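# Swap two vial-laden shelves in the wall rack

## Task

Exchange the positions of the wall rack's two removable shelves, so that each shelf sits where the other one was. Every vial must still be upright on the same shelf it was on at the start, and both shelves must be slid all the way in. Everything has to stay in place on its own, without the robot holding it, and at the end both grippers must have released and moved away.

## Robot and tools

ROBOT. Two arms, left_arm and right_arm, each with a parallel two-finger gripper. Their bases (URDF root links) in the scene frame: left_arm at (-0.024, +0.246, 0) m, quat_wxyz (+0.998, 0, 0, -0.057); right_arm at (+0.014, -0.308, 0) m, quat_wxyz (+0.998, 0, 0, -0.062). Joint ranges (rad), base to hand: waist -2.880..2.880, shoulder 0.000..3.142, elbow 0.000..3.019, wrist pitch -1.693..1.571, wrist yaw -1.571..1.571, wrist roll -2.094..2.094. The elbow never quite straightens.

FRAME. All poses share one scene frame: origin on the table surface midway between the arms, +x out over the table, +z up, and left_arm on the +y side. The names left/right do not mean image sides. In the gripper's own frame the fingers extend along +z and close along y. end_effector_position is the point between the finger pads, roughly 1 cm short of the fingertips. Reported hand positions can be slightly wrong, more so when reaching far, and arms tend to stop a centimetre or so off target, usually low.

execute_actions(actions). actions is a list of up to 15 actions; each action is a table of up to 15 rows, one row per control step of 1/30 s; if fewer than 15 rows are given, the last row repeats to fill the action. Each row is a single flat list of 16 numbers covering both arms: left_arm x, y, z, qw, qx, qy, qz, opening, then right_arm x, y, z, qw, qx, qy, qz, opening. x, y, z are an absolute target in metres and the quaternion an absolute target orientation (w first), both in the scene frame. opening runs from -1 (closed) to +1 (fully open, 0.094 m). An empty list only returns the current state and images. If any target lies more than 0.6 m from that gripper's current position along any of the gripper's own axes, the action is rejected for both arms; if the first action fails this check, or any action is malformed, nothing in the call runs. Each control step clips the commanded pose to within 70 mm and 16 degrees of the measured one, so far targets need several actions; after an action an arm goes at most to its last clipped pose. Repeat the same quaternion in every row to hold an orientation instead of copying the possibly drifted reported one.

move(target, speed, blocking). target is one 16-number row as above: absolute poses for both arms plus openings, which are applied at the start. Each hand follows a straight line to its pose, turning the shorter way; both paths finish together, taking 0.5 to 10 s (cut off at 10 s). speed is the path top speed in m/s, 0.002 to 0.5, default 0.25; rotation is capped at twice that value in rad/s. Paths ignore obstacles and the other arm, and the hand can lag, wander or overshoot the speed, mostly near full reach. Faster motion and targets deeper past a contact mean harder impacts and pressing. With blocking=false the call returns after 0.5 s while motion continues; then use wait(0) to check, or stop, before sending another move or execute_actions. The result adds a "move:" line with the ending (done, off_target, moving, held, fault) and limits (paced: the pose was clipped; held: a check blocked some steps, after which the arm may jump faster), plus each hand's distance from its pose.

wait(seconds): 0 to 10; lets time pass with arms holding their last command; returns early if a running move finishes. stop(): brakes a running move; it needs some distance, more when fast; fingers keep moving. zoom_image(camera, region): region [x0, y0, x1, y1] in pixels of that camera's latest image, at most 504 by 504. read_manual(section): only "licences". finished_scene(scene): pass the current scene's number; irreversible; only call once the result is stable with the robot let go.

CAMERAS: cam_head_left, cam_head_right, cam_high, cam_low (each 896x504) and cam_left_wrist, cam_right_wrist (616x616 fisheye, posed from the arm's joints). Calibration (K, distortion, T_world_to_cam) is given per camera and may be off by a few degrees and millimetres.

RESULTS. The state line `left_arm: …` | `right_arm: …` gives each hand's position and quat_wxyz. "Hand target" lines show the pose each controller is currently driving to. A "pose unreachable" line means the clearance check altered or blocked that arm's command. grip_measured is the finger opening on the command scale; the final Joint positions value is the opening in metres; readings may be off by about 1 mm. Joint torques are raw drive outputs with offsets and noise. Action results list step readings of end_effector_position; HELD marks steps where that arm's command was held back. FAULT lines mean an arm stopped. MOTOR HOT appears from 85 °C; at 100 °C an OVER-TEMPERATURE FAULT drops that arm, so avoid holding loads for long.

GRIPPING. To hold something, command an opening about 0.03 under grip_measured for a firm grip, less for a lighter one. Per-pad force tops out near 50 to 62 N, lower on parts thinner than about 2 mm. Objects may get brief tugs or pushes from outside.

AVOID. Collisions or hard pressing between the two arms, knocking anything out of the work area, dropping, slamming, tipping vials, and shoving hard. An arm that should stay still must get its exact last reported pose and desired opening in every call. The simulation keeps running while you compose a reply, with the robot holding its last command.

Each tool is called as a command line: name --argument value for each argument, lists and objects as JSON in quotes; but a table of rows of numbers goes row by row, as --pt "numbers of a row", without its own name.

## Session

execute_actions --actions '[]'

Scene clock: 0.00 s.
left_arm: end_effector_position=(+0.4882, +0.1786, +0.4912) grip_measured=+1.000 end_effector_quat_wxyz=(+0.703, +0.052, +0.708, -0.046) | right_arm: end_effector_position=(+0.5256, -0.3734, +0.4984) grip_measured=+1.000 end_effector_quat_wxyz=(+0.710, +0.046, +0.701, -0.051)
Joint positions: left_arm=[-0.012  1.04   1.045 -0.013  0.013  0.008  0.094] | right_arm=[ 0.002  1.038  1.049  0.002  0.017 -0.006  0.094]
Joint velocities: left_arm=[-0.015 -0.015  0.007  0.002 -0.037 -0.022  0.   ] | right_arm=[-0.015 -0.005  0.012 -0.027  0.007 -0.037  0.   ]
Joint torques (N m, as the arm reports them, + toward a larger angle): no reading
Motor temperatures (°C, as the motors report them): left_arm=[20 23 36 23 21 21] | right_arm=[20 24 33 21 22 20]
Hand target (left_arm): +0.487, +0.179, +0.517; +0.719, +0.051, +0.692, -0.046
Hand target (right_arm): +0.525, -0.373, +0.517; +0.721, +0.046, +0.690, -0.052

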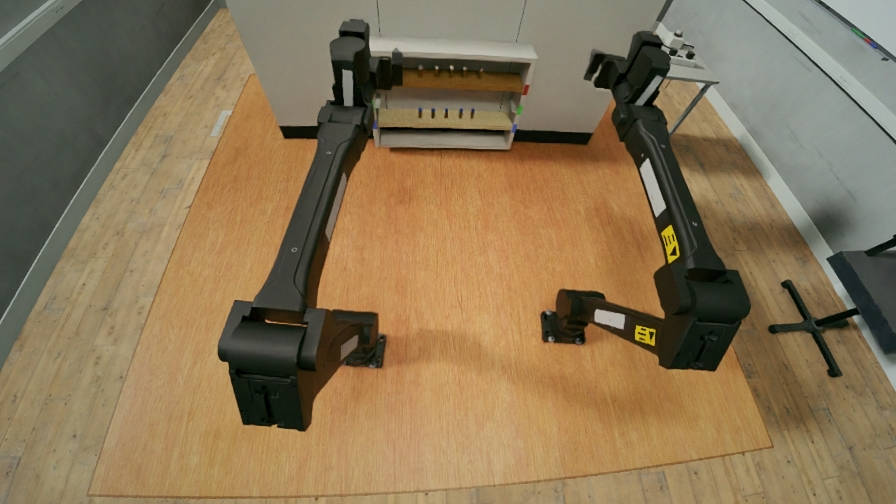

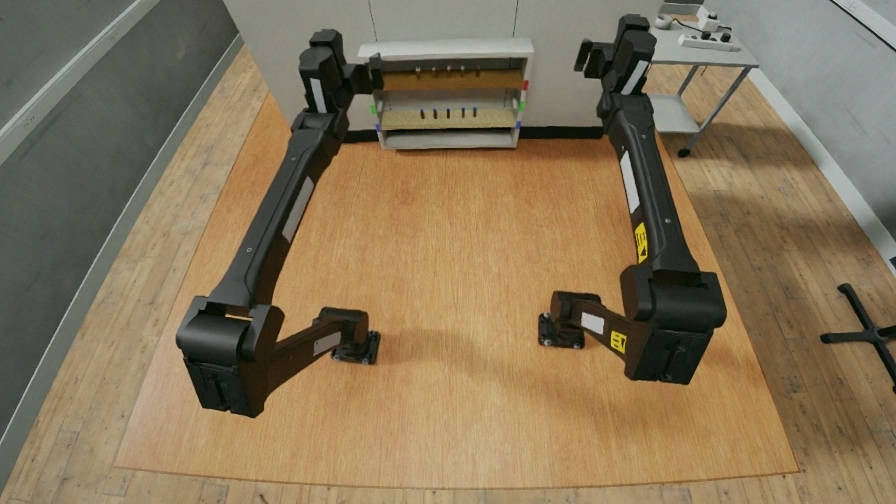

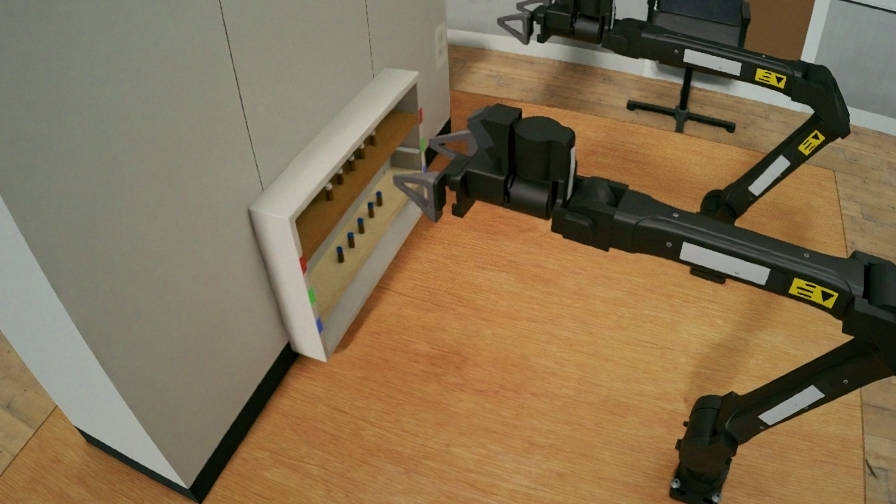

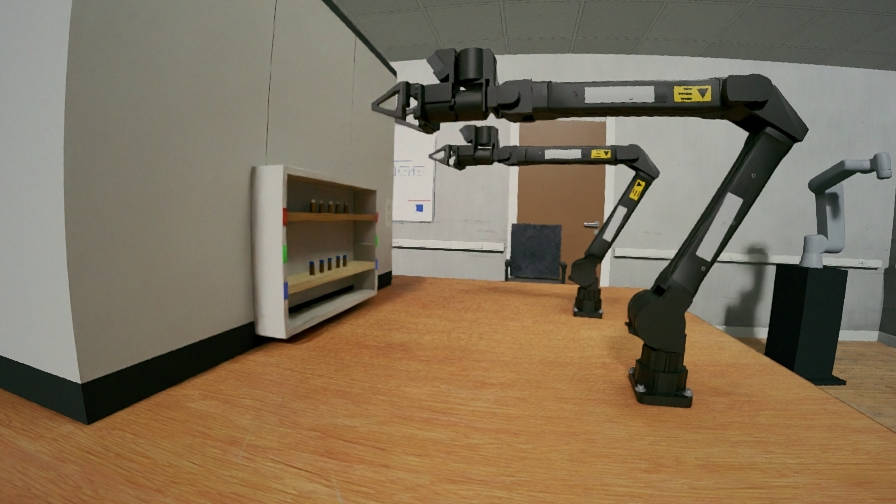

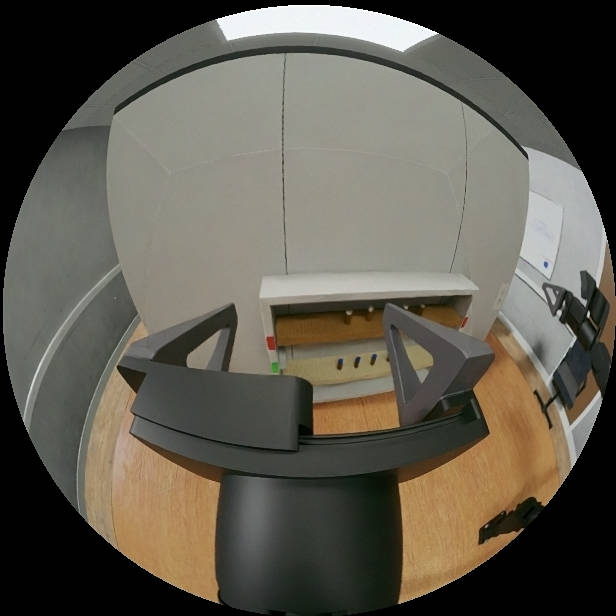

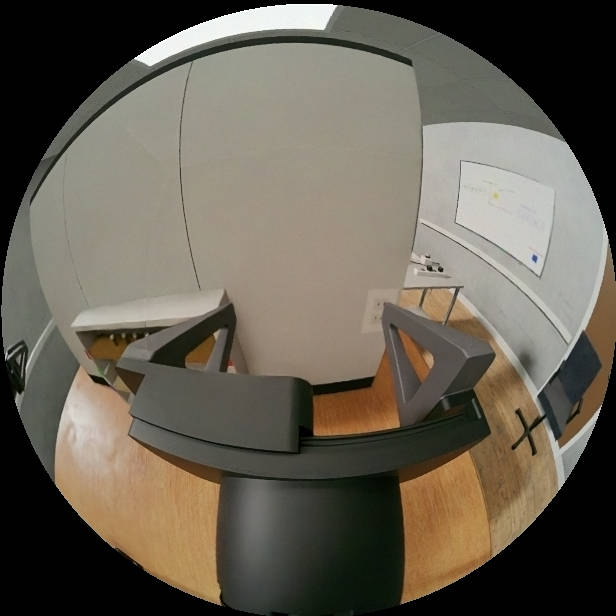

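zoom_image --camera "cam_head_right" --region '[350, 30, 550, 160]'

zoom_image --camera "cam_low" --region '[240, 155, 400, 345]'

Region (350, 30, 550, 160) of cam_head_right's 896x504 image, scaled by 2.520, with more detail than that image has; it fills the top 328 rows of this view, and the rest is white.

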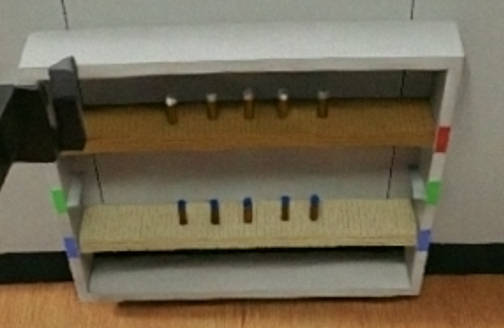

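Region (240, 155, 400, 345) of cam_low's 896x504 image, scaled by 2.653, with more detail than that image has; it fills the left 424 columns of this view, and the rest is white.

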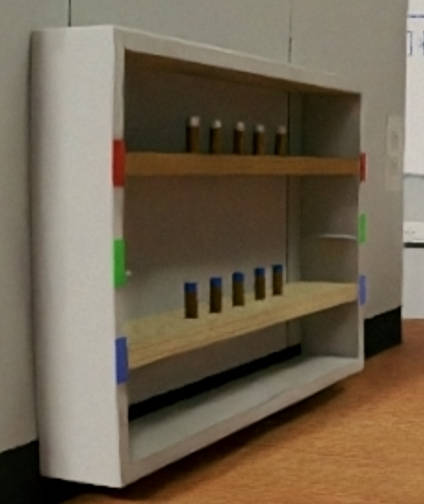

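move --target '[0.655,0.151,0.297,0.503,0.497,0.497,0.503,0.1,0.660,-0.166,0.305,0.504,-0.496,0.496,-0.504,0.1]' --speed 0.4

Scene clock: 27.87 s.
left_arm: end_effector_position=(+0.6397, +0.1575, +0.2604) grip_measured=+0.102 end_effector_quat_wxyz=(+0.477, +0.517, +0.519, +0.485) | right_arm: end_effector_position=(+0.6473, -0.1735, +0.2706) grip_measured=+0.103 end_effector_quat_wxyz=(+0.485, -0.512, +0.515, -0.486)
Joint positions: left_arm=[-0.066  1.645  1.017  0.553 -0.189  1.563  0.052] | right_arm=[ 0.409  1.59   0.966  0.565  0.289 -1.552  0.052]
Joint velocities: left_arm=[-0.005 -0.015 -0.002 -0.002 -0.037  0.007 -0.001] | right_arm=[ 0.005  0.015  0.002 -0.002 -0.037  0.066 -0.001]
Joint torques (N m, as the arm reports them, + toward a larger angle): left_arm=[ -2.1  -14.71  13.74   3.13  -0.09  -0.01] | right_arm=[  0.54 -15.82  11.8    3.38   0.29   0.05]
Motor temperatures (°C, as the motors report them): left_arm=[20 23 42 23 21 21] | right_arm=[20 24 40 21 22 20]
Hand target (left_arm): +0.653, +0.150, +0.298; +0.502, +0.497, +0.497, +0.503
Hand target (right_arm): +0.659, -0.167, +0.306; +0.505, -0.494, +0.498, -0.503
Off the commanded pose (left_arm): 0.040 m, 5 deg.
Off the commanded pose (right_arm): 0.037 m, 4 deg.
move: off_target (left_arm, right_arm)
camera_calibration (this result's frames):
cam_left_wrist: T_world_to_cam=[[-0.0677612, 0.00866058, -0.997664, 0.30562], [-0.579684, 0.813517, 0.0464341, 0.239252], [0.812019, 0.581477, -0.0501044, -0.472842], [0, 0, 0, 1]] pos_world=[0.543357, 0.0776644, 0.270105]
cam_right_wrist: T_world_to_cam=[[0.0407715, 0.0169002, 0.999026, -0.29735], [-0.593687, -0.803806, 0.0378269, 0.237604], [0.803662, -0.594651, -0.022739, -0.495118], [0, 0, 0, 1]] pos_world=[0.551093, -0.0984096, 0.276814]

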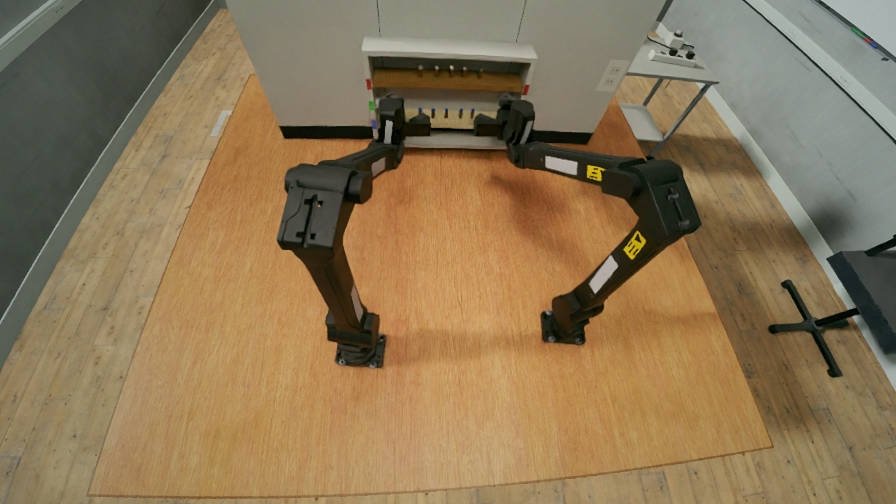

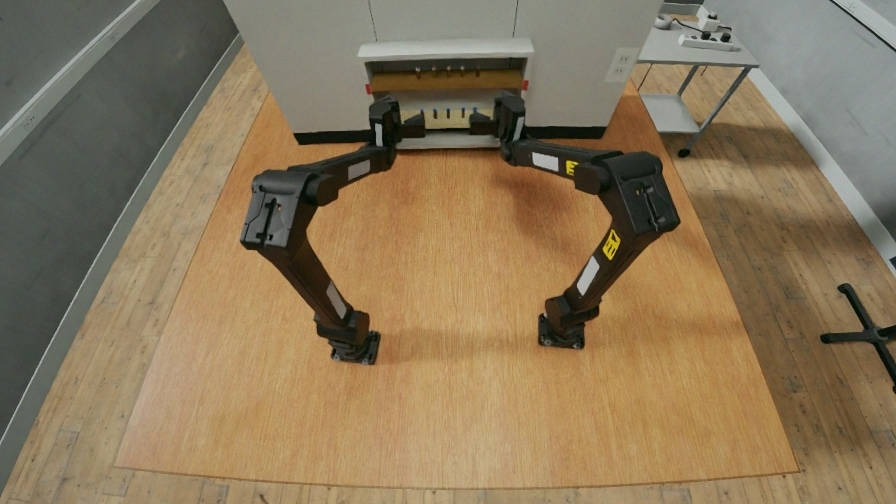

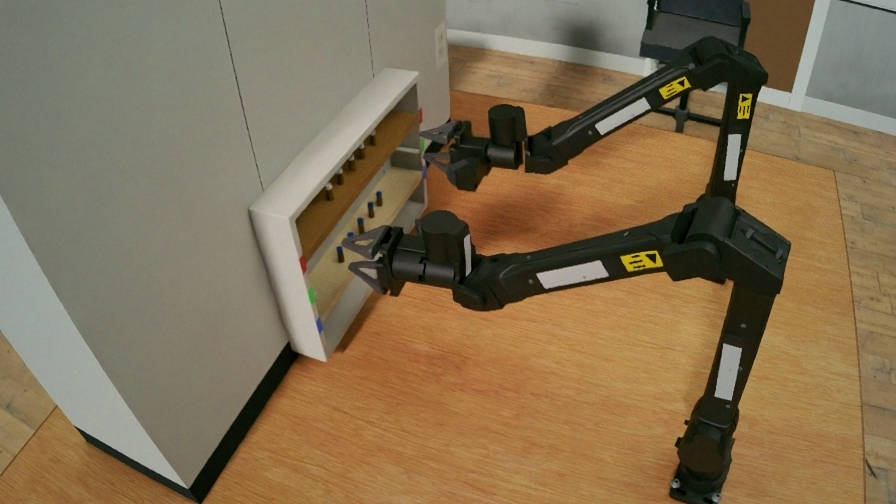

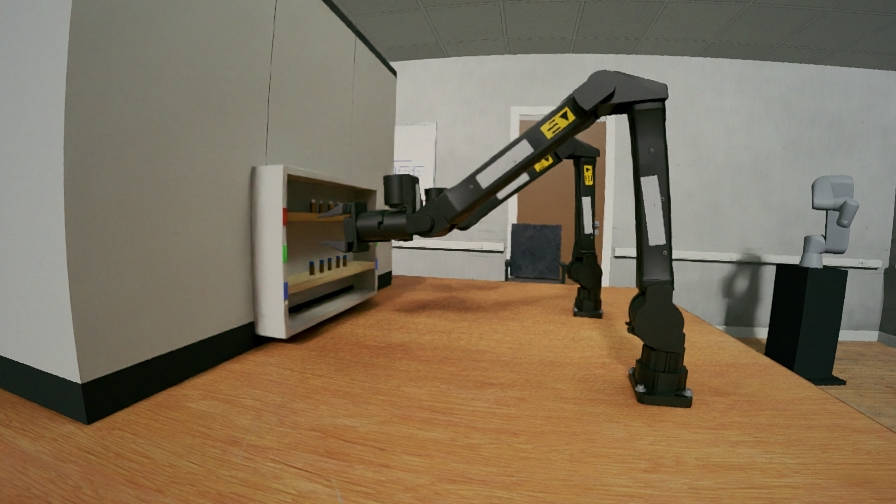

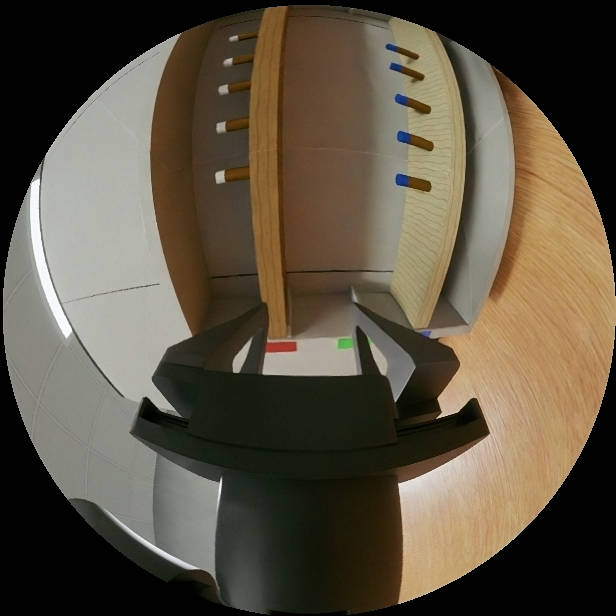

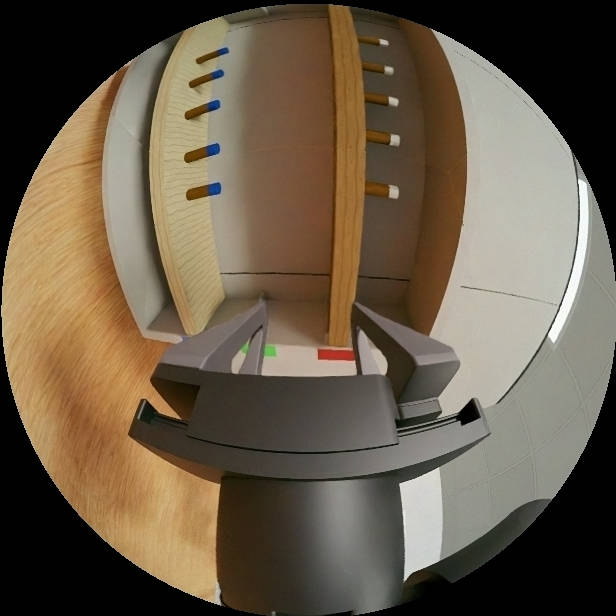

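execute_actions --actions '[[[0.665,0.149,0.326,0.518,0.482,0.476,0.524,0.1,0.670,-0.165,0.331,0.513,-0.487,0.475,-0.525,0.1]],[[0.678,0.151,0.311,0.505,0.496,0.492,0.509,0.1,0.683,-0.169,0.321,0.504,-0.496,0.488,-0.512,0.1]]]'

Scene clock: 38.37 s.
left_arm: end_effector_position=(+0.6616, +0.1520, +0.2914) grip_measured=+0.102 end_effector_quat_wxyz=(+0.494, +0.506, +0.495, +0.505) | right_arm: end_effector_position=(+0.6655, -0.1664, +0.2989) grip_measured=+0.103 end_effector_quat_wxyz=(+0.494, -0.509, +0.492, -0.504)
Joint positions: left_arm=[-0.066  1.673  1.096  0.575 -0.18   1.592  0.052] | right_arm=[ 0.408  1.61   1.038  0.569  0.277 -1.598  0.052]
Joint velocities: left_arm=[-0.015 -0.005  0.002  0.007 -0.007  0.022  0.   ] | right_arm=[ 0.015 -0.005  0.012 -0.017 -0.051  0.051  0.001]
Joint torques (N m, as the arm reports them, + toward a larger angle): left_arm=[ -1.32 -14.16  13.98   1.15   0.04  -0.17] | right_arm=[ -0.36 -15.17  12.1    2.21  -0.03   0.19]
Motor temperatures (°C, as the motors report them): left_arm=[20 24 43 23 21 21] | right_arm=[20 24 42 21 22 20]
Hand target (left_arm): +0.676, +0.151, +0.311; +0.504, +0.495, +0.491, +0.509
Hand target (right_arm): +0.681, -0.169, +0.321; +0.504, -0.496, +0.488, -0.512
Off the commanded pose (left_arm): 0.026 m, 2 deg.
Off the commanded pose (right_arm): 0.028 m, 2 deg.
Step readings (end_effector_position; steps 1 to 15: 1st action; 16 to 30: 2nd action):
0: left_arm (+0.6397, +0.1575, +0.2604) | right_arm (+0.6473, -0.1735, +0.2706)
1: left_arm (+0.6401, +0.1575, +0.2626) | right_arm (+0.6476, -0.1734, +0.2724)
2: left_arm (+0.6407, +0.1573, +0.2662) | right_arm (+0.6481, -0.1732, +0.2751)
4: left_arm (+0.6431, +0.1569, +0.2755) | right_arm (+0.6504, -0.1726, +0.2832)
8: left_arm (+0.6484, +0.1559, +0.2915) | right_arm (+0.6548, -0.1713, +0.2967)
15: left_arm (+0.6499, +0.1556, +0.2958) | right_arm (+0.6558, -0.1709, +0.2999)
16: left_arm (+0.6508, +0.1547, +0.2957) | right_arm (+0.6566, -0.1698, +0.2995)
17: left_arm (+0.6527, +0.1539, +0.2958) | right_arm (+0.6583, -0.1690, +0.2993)
19: left_arm (+0.6574, +0.1527, +0.2960) | right_arm (+0.6623, -0.1674, +0.2997)
23: left_arm (+0.6613, +0.1520, +0.2929) | right_arm (+0.6655, -0.1664, +0.2992)
30: end_effector_position above
camera_calibration (this result's frames):
cam_left_wrist: T_world_to_cam=[[0.00457504, 0.0244597, -0.99969, 0.288384], [-0.573626, 0.818932, 0.0174119, 0.258582], [0.819104, 0.573369, 0.0177774, -0.509022], [0, 0, 0, 1]] pos_world=[0.563952, 0.0730427, 0.292841]
cam_right_wrist: T_world_to_cam=[[-0.0133899, 0.046696, 0.998819, -0.285464], [-0.585507, -0.810111, 0.0300246, 0.248887], [0.810557, -0.584414, 0.0381881, -0.526044], [0, 0, 0, 1]] pos_world=[0.568292, -0.0924708, 0.297743]

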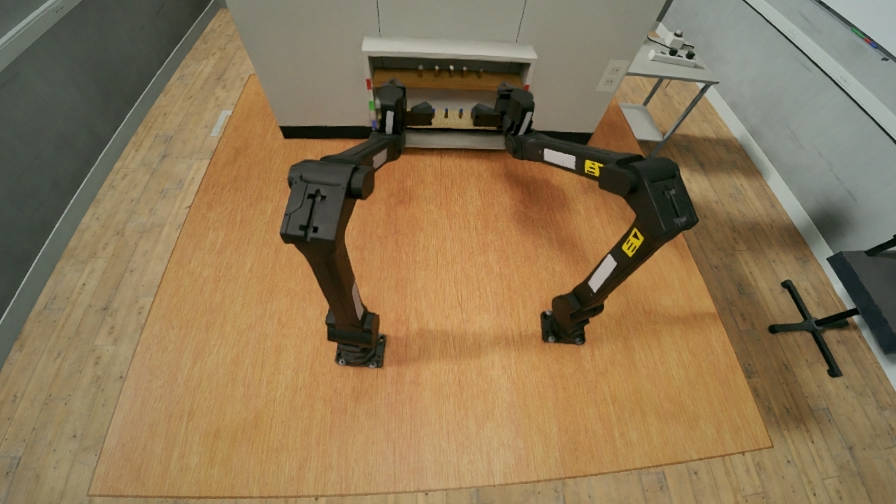

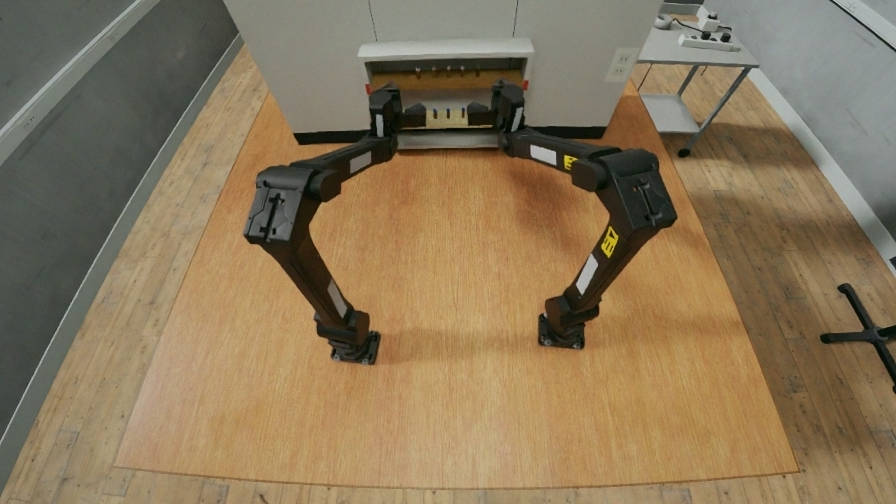

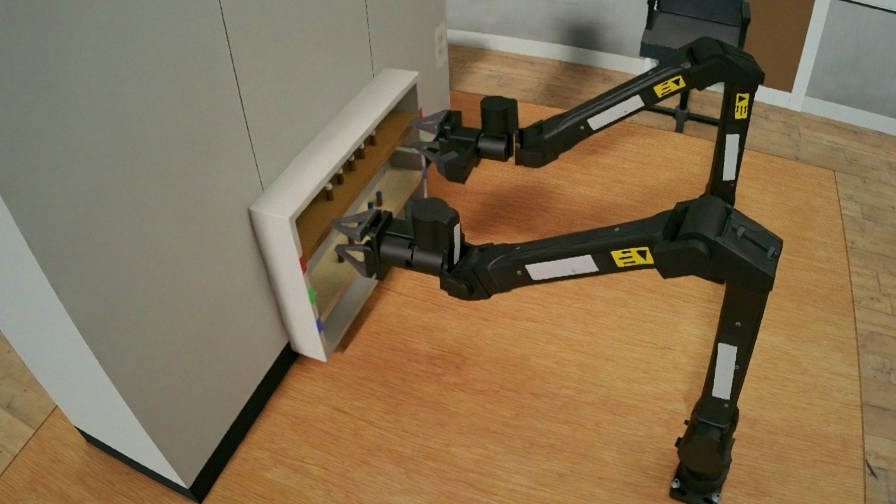

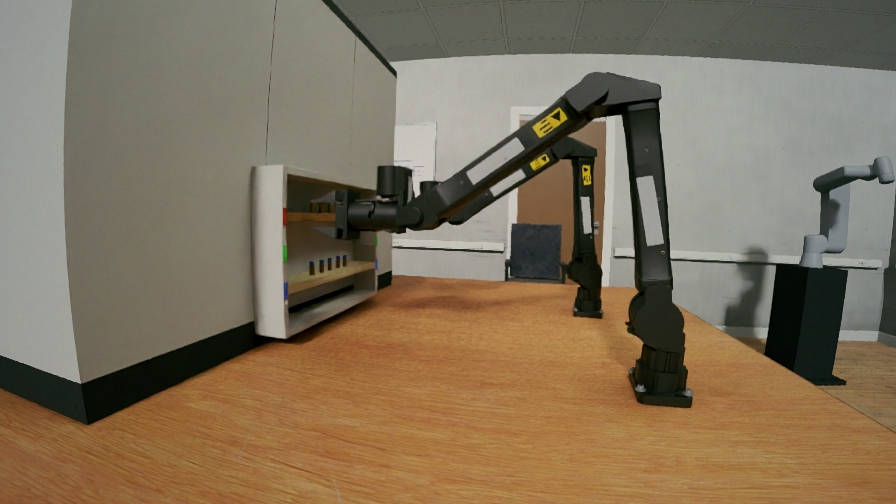

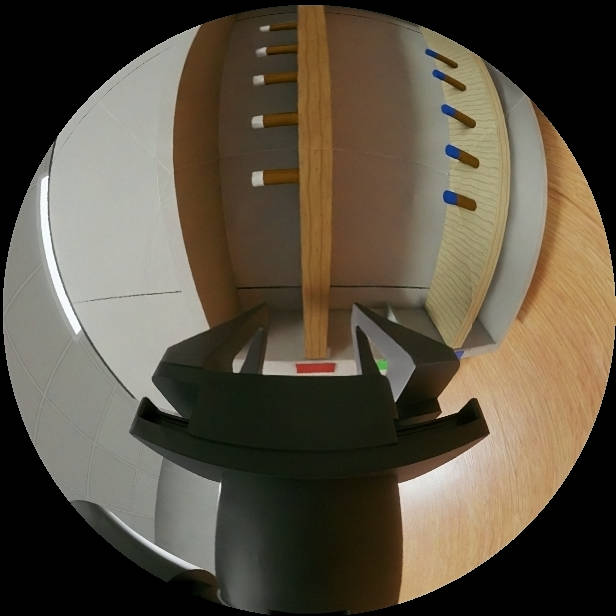

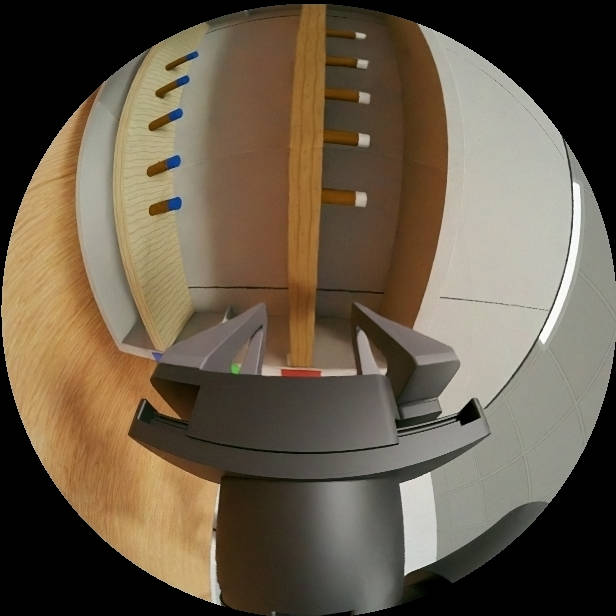

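execute_actions --actions '[[[0.700,0.150,0.308,0.5085,0.4915,0.4955,0.5045,0.1,0.705,-0.171,0.318,0.5095,-0.4905,0.4935,-0.5065,0.1]],[[0.720,0.150,0.308,0.5085,0.4915,0.4955,0.5045,0.1,0.7255,-0.171,0.318,0.5095,-0.4905,0.4935,-0.5065,0.1]],[[0.734,0.150,0.308,0.5085,0.4915,0.4955,0.5045,0.1,0.7395,-0.171,0.318,0.5095,-0.4905,0.4935,-0.5065,0.1]]]'

Scene clock: 48.20 s.
left_arm: end_effector_position=(+0.7172, +0.1464, +0.2890) grip_measured=+0.102 end_effector_quat_wxyz=(+0.500, +0.503, +0.498, +0.500) | right_arm: end_effector_position=(+0.7226, -0.1680, +0.2962) grip_measured=+0.103 end_effector_quat_wxyz=(+0.497, -0.507, +0.495, -0.502)
Joint positions: left_arm=[-0.057  1.802  1.269  0.531 -0.165  1.576  0.052] | right_arm=[ 0.377  1.739  1.202  0.534  0.247 -1.588  0.052]
Joint velocities: left_arm=[ 0.005 -0.015 -0.002 -0.007  0.007  0.007  0.001] | right_arm=[-0.024  0.005 -0.002  0.007  0.022  0.022  0.   ]
Joint torques (N m, as the arm reports them, + toward a larger angle): left_arm=[ -0.81 -17.    14.23   1.17   0.03  -0.17] | right_arm=[ -0.44 -18.06  12.29   2.26  -0.04   0.31]
Motor temperatures (°C, as the motors report them): left_arm=[20 24 44 23 21 21] | right_arm=[20 24 43 21 22 20]
Hand target (left_arm): +0.732, +0.150, +0.308; +0.508, +0.492, +0.495, +0.505
Hand target (right_arm): +0.737, -0.171, +0.318; +0.510, -0.490, +0.493, -0.507
Off the commanded pose (left_arm): 0.026 m, 2 deg.
Off the commanded pose (right_arm): 0.028 m, 2 deg.
Step readings (end_effector_position; steps 1 to 15: 1st action; 16 to 30: 2nd action; 31 to 45: 3rd action):
0: left_arm (+0.6616, +0.1520, +0.2914) | right_arm (+0.6655, -0.1664, +0.2989)
1: left_arm (+0.6630, +0.1513, +0.2917) | right_arm (+0.6671, -0.1655, +0.2990)
2: left_arm (+0.6666, +0.1504, +0.2928) | right_arm (+0.6708, -0.1646, +0.2999)
4: left_arm (+0.6759, +0.1485, +0.2944) | right_arm (+0.6802, -0.1653, +0.3008)
8: left_arm (+0.6839, +0.1471, +0.2905) | right_arm (+0.6891, -0.1693, +0.2961)
15: left_arm (+0.6844, +0.1470, +0.2880) | right_arm (+0.6896, -0.1705, +0.2942)
16: left_arm (+0.6856, +0.1466, +0.2880) | right_arm (+0.6909, -0.1697, +0.2940)
17: left_arm (+0.6887, +0.1460, +0.2888) | right_arm (+0.6940, -0.1686, +0.2951)
19: left_arm (+0.6964, +0.1453, +0.2910) | right_arm (+0.7018, -0.1673, +0.2977)
23: left_arm (+0.7032, +0.1463, +0.2911) | right_arm (+0.7087, -0.1679, +0.2976)
30: left_arm (+0.7035, +0.1468, +0.2897) | right_arm (+0.7090, -0.1684, +0.2965)
31: left_arm (+0.7044, +0.1464, +0.2895) | right_arm (+0.7099, -0.1679, +0.2965)
32: left_arm (+0.7067, +0.1460, +0.2900) | right_arm (+0.7121, -0.1673, +0.2973)
34: left_arm (+0.7123, +0.1455, +0.2916) | right_arm (+0.7177, -0.1667, +0.2984)
38: left_arm (+0.7169, +0.1458, +0.2903) | right_arm (+0.7223, -0.1675, +0.2973)
45: end_effector_position above
camera_calibration (this result's frames):
cam_left_wrist: T_world_to_cam=[[0.00462115, 0.00839353, -0.999954, 0.288296], [-0.569264, 0.822144, 0.00427023, 0.295326], [0.822142, 0.569218, 0.00857738, -0.550207], [0, 0, 0, 1]] pos_world=[0.619134, 0.067967, 0.291741]
cam_right_wrist: T_world_to_cam=[[-0.0128636, 0.0364525, 0.999253, -0.284115], [-0.586752, -0.809469, 0.0219759, 0.284472], [0.809665, -0.586031, 0.0318013, -0.570875], [0, 0, 0, 1]] pos_world=[0.625477, -0.093922, 0.295806]

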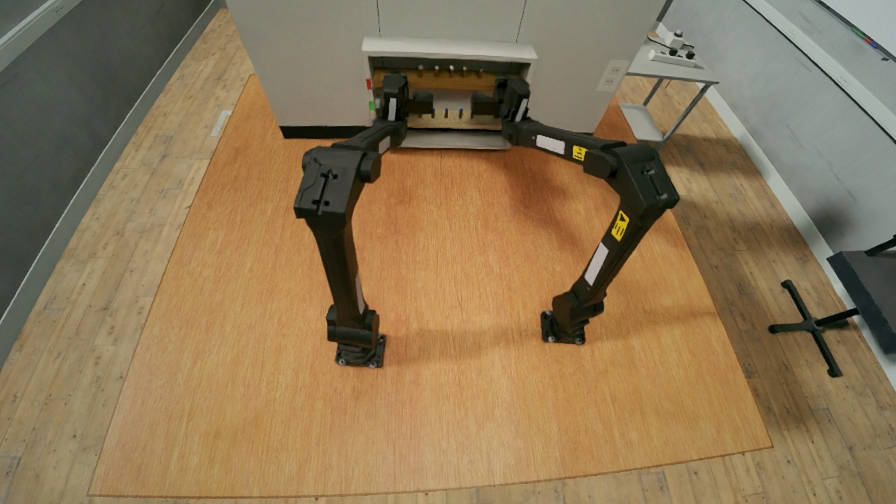

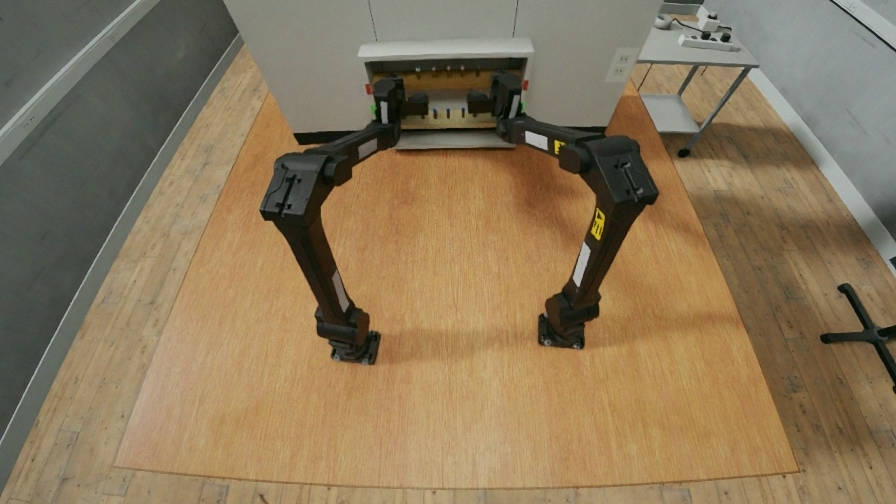

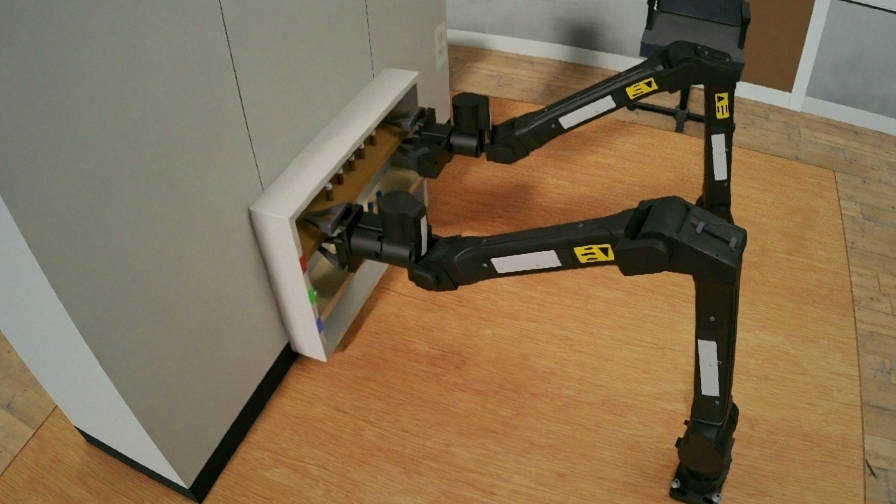

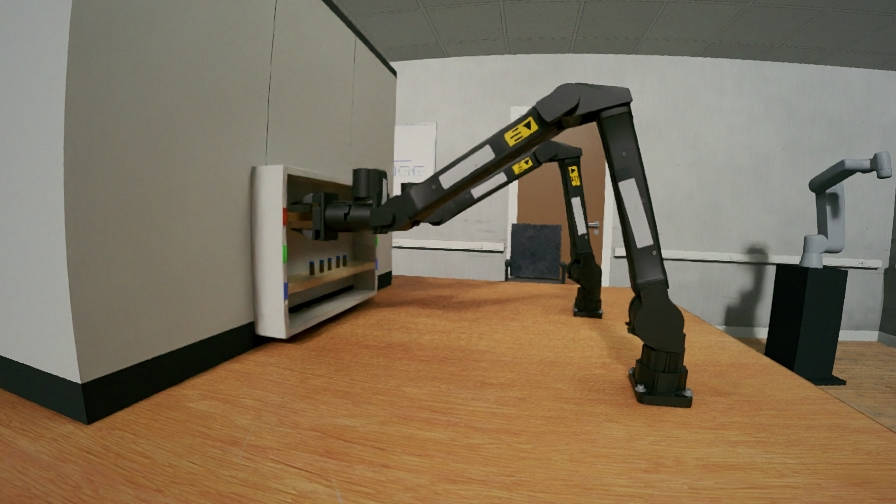

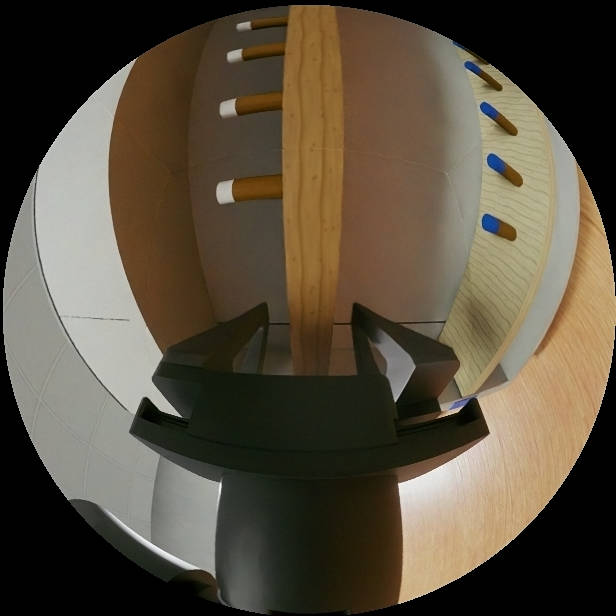

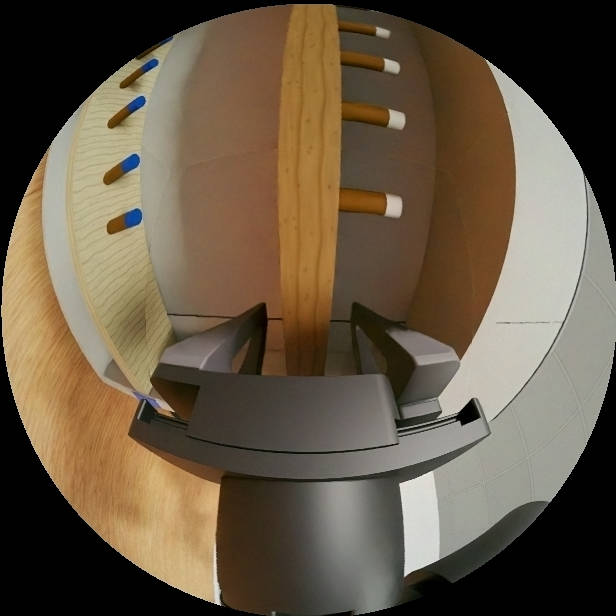

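execute_actions --actions '[[[0.739,0.150,0.308,0.5075,0.4925,0.4945,0.5055,-0.3,0.744,-0.171,0.3175,0.5125,-0.4875,0.4965,-0.5035,-0.3]],[[0.735,0.149,0.311,0.510,0.490,0.490,0.510,-0.45,0.740,-0.170,0.315,0.511,-0.489,0.493,-0.507,-0.45],[0.735,0.149,0.311,0.510,0.490,0.490,0.510,-0.5,0.740,-0.170,0.315,0.511,-0.489,0.493,-0.507,-0.5],[0.735,0.149,0.311,0.510,0.490,0.490,0.510,-0.53,0.740,-0.170,0.315,0.511,-0.489,0.493,-0.507,-0.53],[0.735,0.149,0.311,0.510,0.490,0.490,0.510,-0.56,0.740,-0.170,0.315,0.511,-0.489,0.493,-0.507,-0.56],[0.735,0.149,0.311,0.510,0.490,0.490,0.510,-0.58,0.740,-0.170,0.315,0.511,-0.489,0.493,-0.507,-0.58],[0.735,0.149,0.311,0.510,0.490,0.490,0.510,-0.6,0.740,-0.170,0.315,0.511,-0.489,0.493,-0.507,-0.6],[0.735,0.149,0.311,0.510,0.490,0.490,0.510,-0.62,0.740,-0.170,0.315,0.511,-0.489,0.493,-0.507,-0.62],[0.735,0.149,0.311,0.510,0.490,0.490,0.510,-0.64,0.740,-0.170,0.315,0.511,-0.489,0.493,-0.507,-0.64],[0.735,0.149,0.311,0.510,0.490,0.490,0.510,-0.66,0.740,-0.170,0.315,0.511,-0.489,0.493,-0.507,-0.66],[0.735,0.149,0.311,0.510,0.490,0.490,0.510,-0.68,0.740,-0.170,0.315,0.511,-0.489,0.493,-0.507,-0.68]],[[0.716,0.146,0.336,0.521,0.479,0.479,0.521,-0.68,0.722,-0.165,0.325,0.516,-0.484,0.484,-0.516,-0.68]]]'

Scene clock: 64.47 s.
left_arm: end_effector_position=(+0.7212, +0.1462, +0.2894) grip_measured=-0.643 end_effector_quat_wxyz=(+0.499, +0.503, +0.498, +0.500) | right_arm: end_effector_position=(+0.7257, -0.1678, +0.2974) grip_measured=-0.636 end_effector_quat_wxyz=(+0.500, -0.501, +0.498, -0.501)
Joint positions: left_arm=[-0.057  1.811  1.283  0.527 -0.166  1.576  0.017] | right_arm=[ 0.377  1.747  1.212  0.538  0.252 -1.575  0.017]
Joint velocities: left_arm=[-0.015 -0.005  0.002  0.002 -0.022  0.022 -0.   ] | right_arm=[ 0.005 -0.005 -0.002  0.012 -0.051  0.081  0.001]
Joint torques (N m, as the arm reports them, + toward a larger angle): left_arm=[ -1.72 -21.35  10.53   3.1   -0.46   0.06] | right_arm=[  1.13 -21.82   8.45   4.16   0.61   0.07]
Motor temperatures (°C, as the motors report them): left_arm=[20 24 45 23 21 21] | right_arm=[20 25 44 21 22 20]
Hand target (left_arm): +0.715, +0.146, +0.335; +0.520, +0.479, +0.479, +0.521
Hand target (right_arm): +0.721, -0.166, +0.325; +0.516, -0.483, +0.485, -0.515
Off the commanded pose (left_arm): 0.047 m, 5 deg.
Off the commanded pose (right_arm): 0.028 m, 3 deg.
Step readings (end_effector_position; steps 1 to 15: 1st action; 16 to 30: 2nd action; 31 to 45: 3rd action):
0: left_arm (+0.7172, +0.1464, +0.2890) | right_arm (+0.7226, -0.1680, +0.2962)
1: left_arm (+0.7174, +0.1462, +0.2893) | right_arm (+0.7228, -0.1680, +0.2960)
2: left_arm (+0.7181, +0.1460, +0.2894) | right_arm (+0.7233, -0.1678, +0.2962)
4: left_arm (+0.7197, +0.1457, +0.2899) | right_arm (+0.7247, -0.1674, +0.2966)
8: left_arm (+0.7211, +0.1457, +0.2901) | right_arm (+0.7258, -0.1674, +0.2960)
15: left_arm (+0.7211, +0.1460, +0.2900) | right_arm (+0.7258, -0.1674, +0.2959)
16: left_arm (+0.7211, +0.1460, +0.2900) | right_arm (+0.7258, -0.1674, +0.2959)
17: left_arm (+0.7211, +0.1460, +0.2900) | right_arm (+0.7258, -0.1674, +0.2959)
19: left_arm (+0.7211, +0.1460, +0.2900) | right_arm (+0.7258, -0.1674, +0.2959)
23: left_arm (+0.7212, +0.1460, +0.2894) | right_arm (+0.7259, -0.1674, +0.2956)
30: left_arm (+0.7212, +0.1460, +0.2894) | right_arm (+0.7259, -0.1674, +0.2956)
31: left_arm (+0.7212, +0.1462, +0.2894) | right_arm (+0.7258, -0.1679, +0.2966)
32: left_arm (+0.7212, +0.1461, +0.2894) | right_arm (+0.7257, -0.1679, +0.2972)
34: left_arm (+0.7212, +0.1462, +0.2894) | right_arm (+0.7257, -0.1678, +0.2973)
38: left_arm (+0.7212, +0.1462, +0.2894) | right_arm (+0.7257, -0.1678, +0.2974)
45: end_effector_position above
camera_calibration (this result's frames):
cam_left_wrist: T_world_to_cam=[[0.00498593, 0.00871927, -0.99995, 0.288339], [-0.570519, 0.821273, 0.00431655, 0.298807], [0.821269, 0.570469, 0.00906932, -0.553102], [0, 0, 0, 1]] pos_world=[0.623283, 0.0676113, 0.292051]
cam_right_wrist: T_world_to_cam=[[-0.0185822, 0.0227905, 0.999568, -0.283534], [-0.590536, -0.806977, 0.00742123, 0.29391], [0.806798, -0.590142, 0.028454, -0.570868], [0, 0, 0, 1]] pos_world=[0.628871, -0.0932527, 0.297473]

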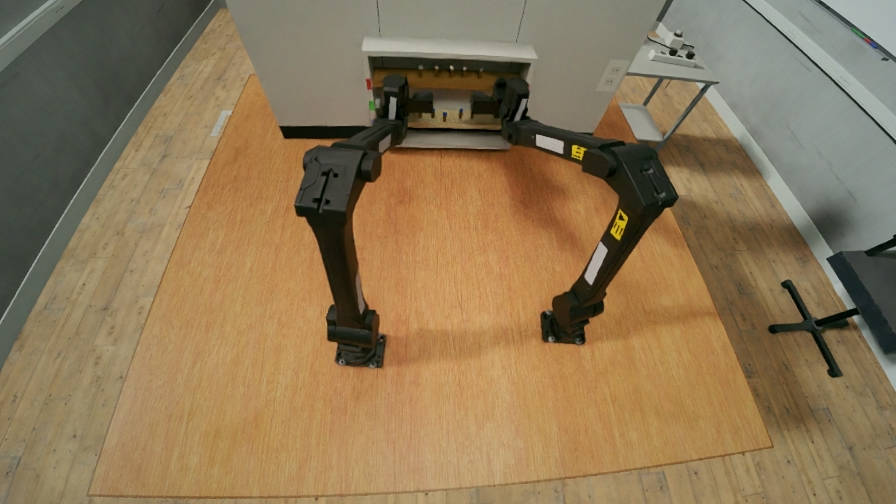

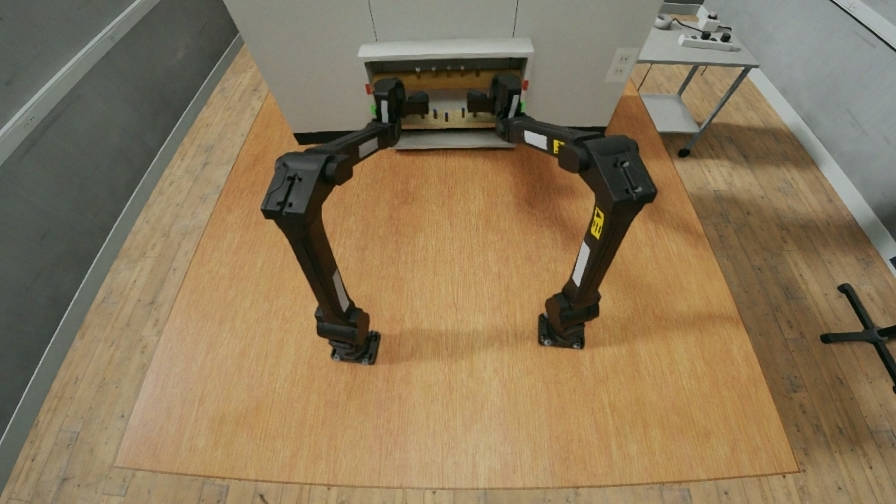

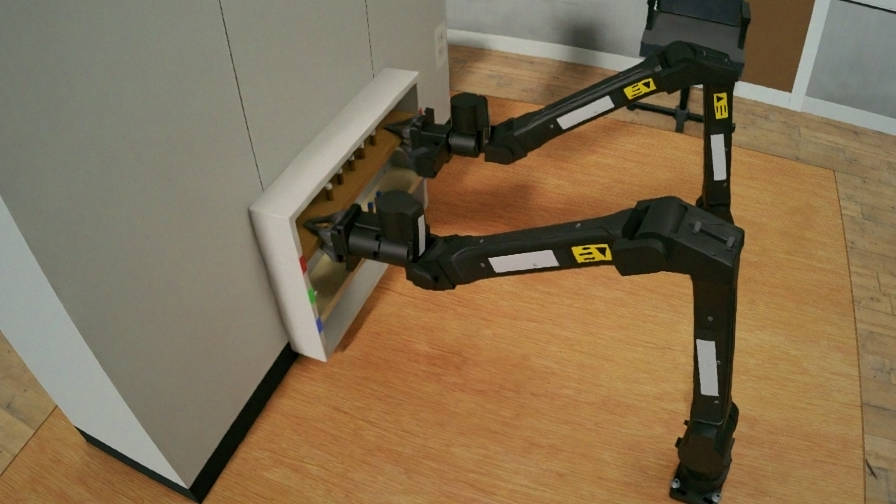

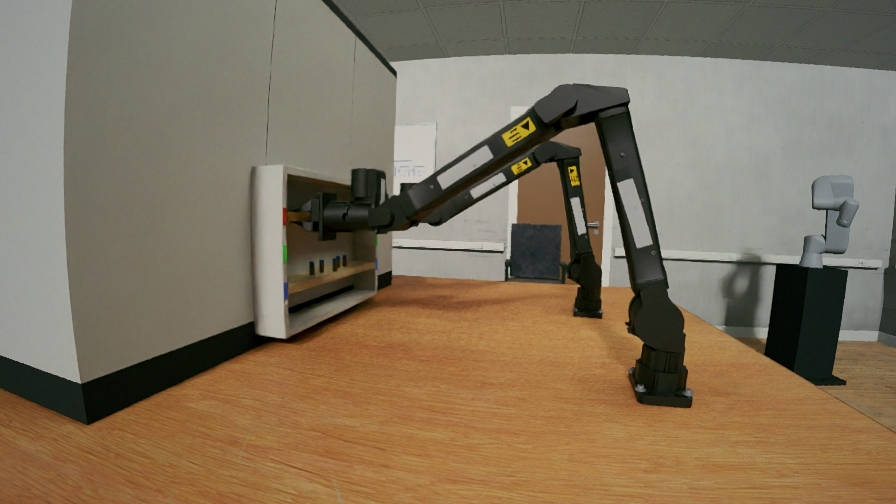

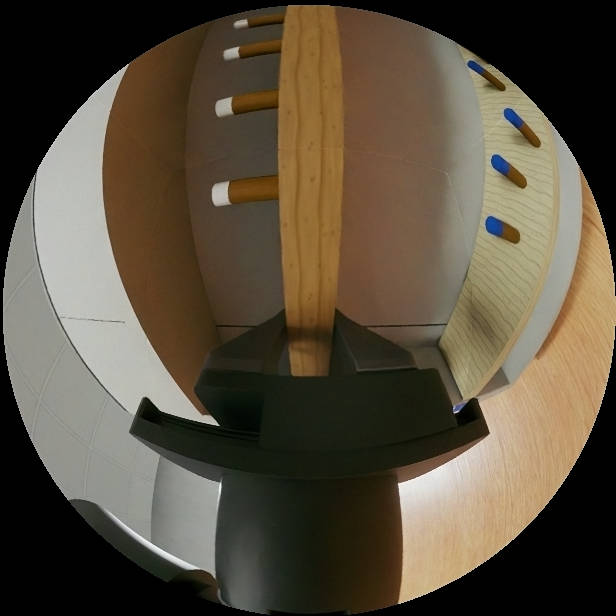

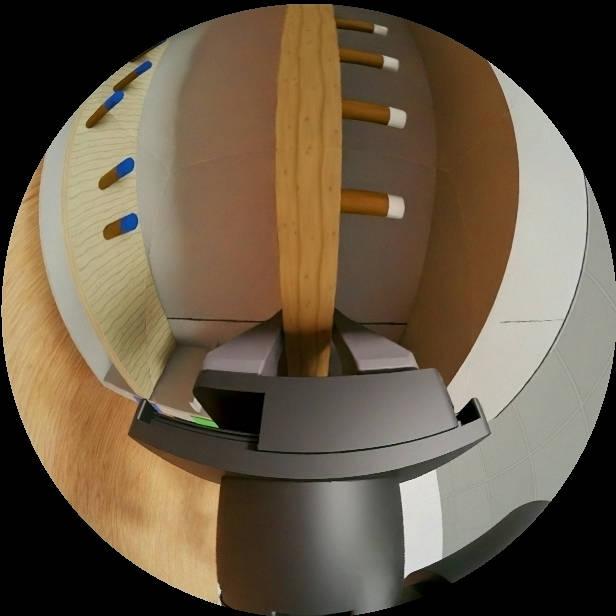

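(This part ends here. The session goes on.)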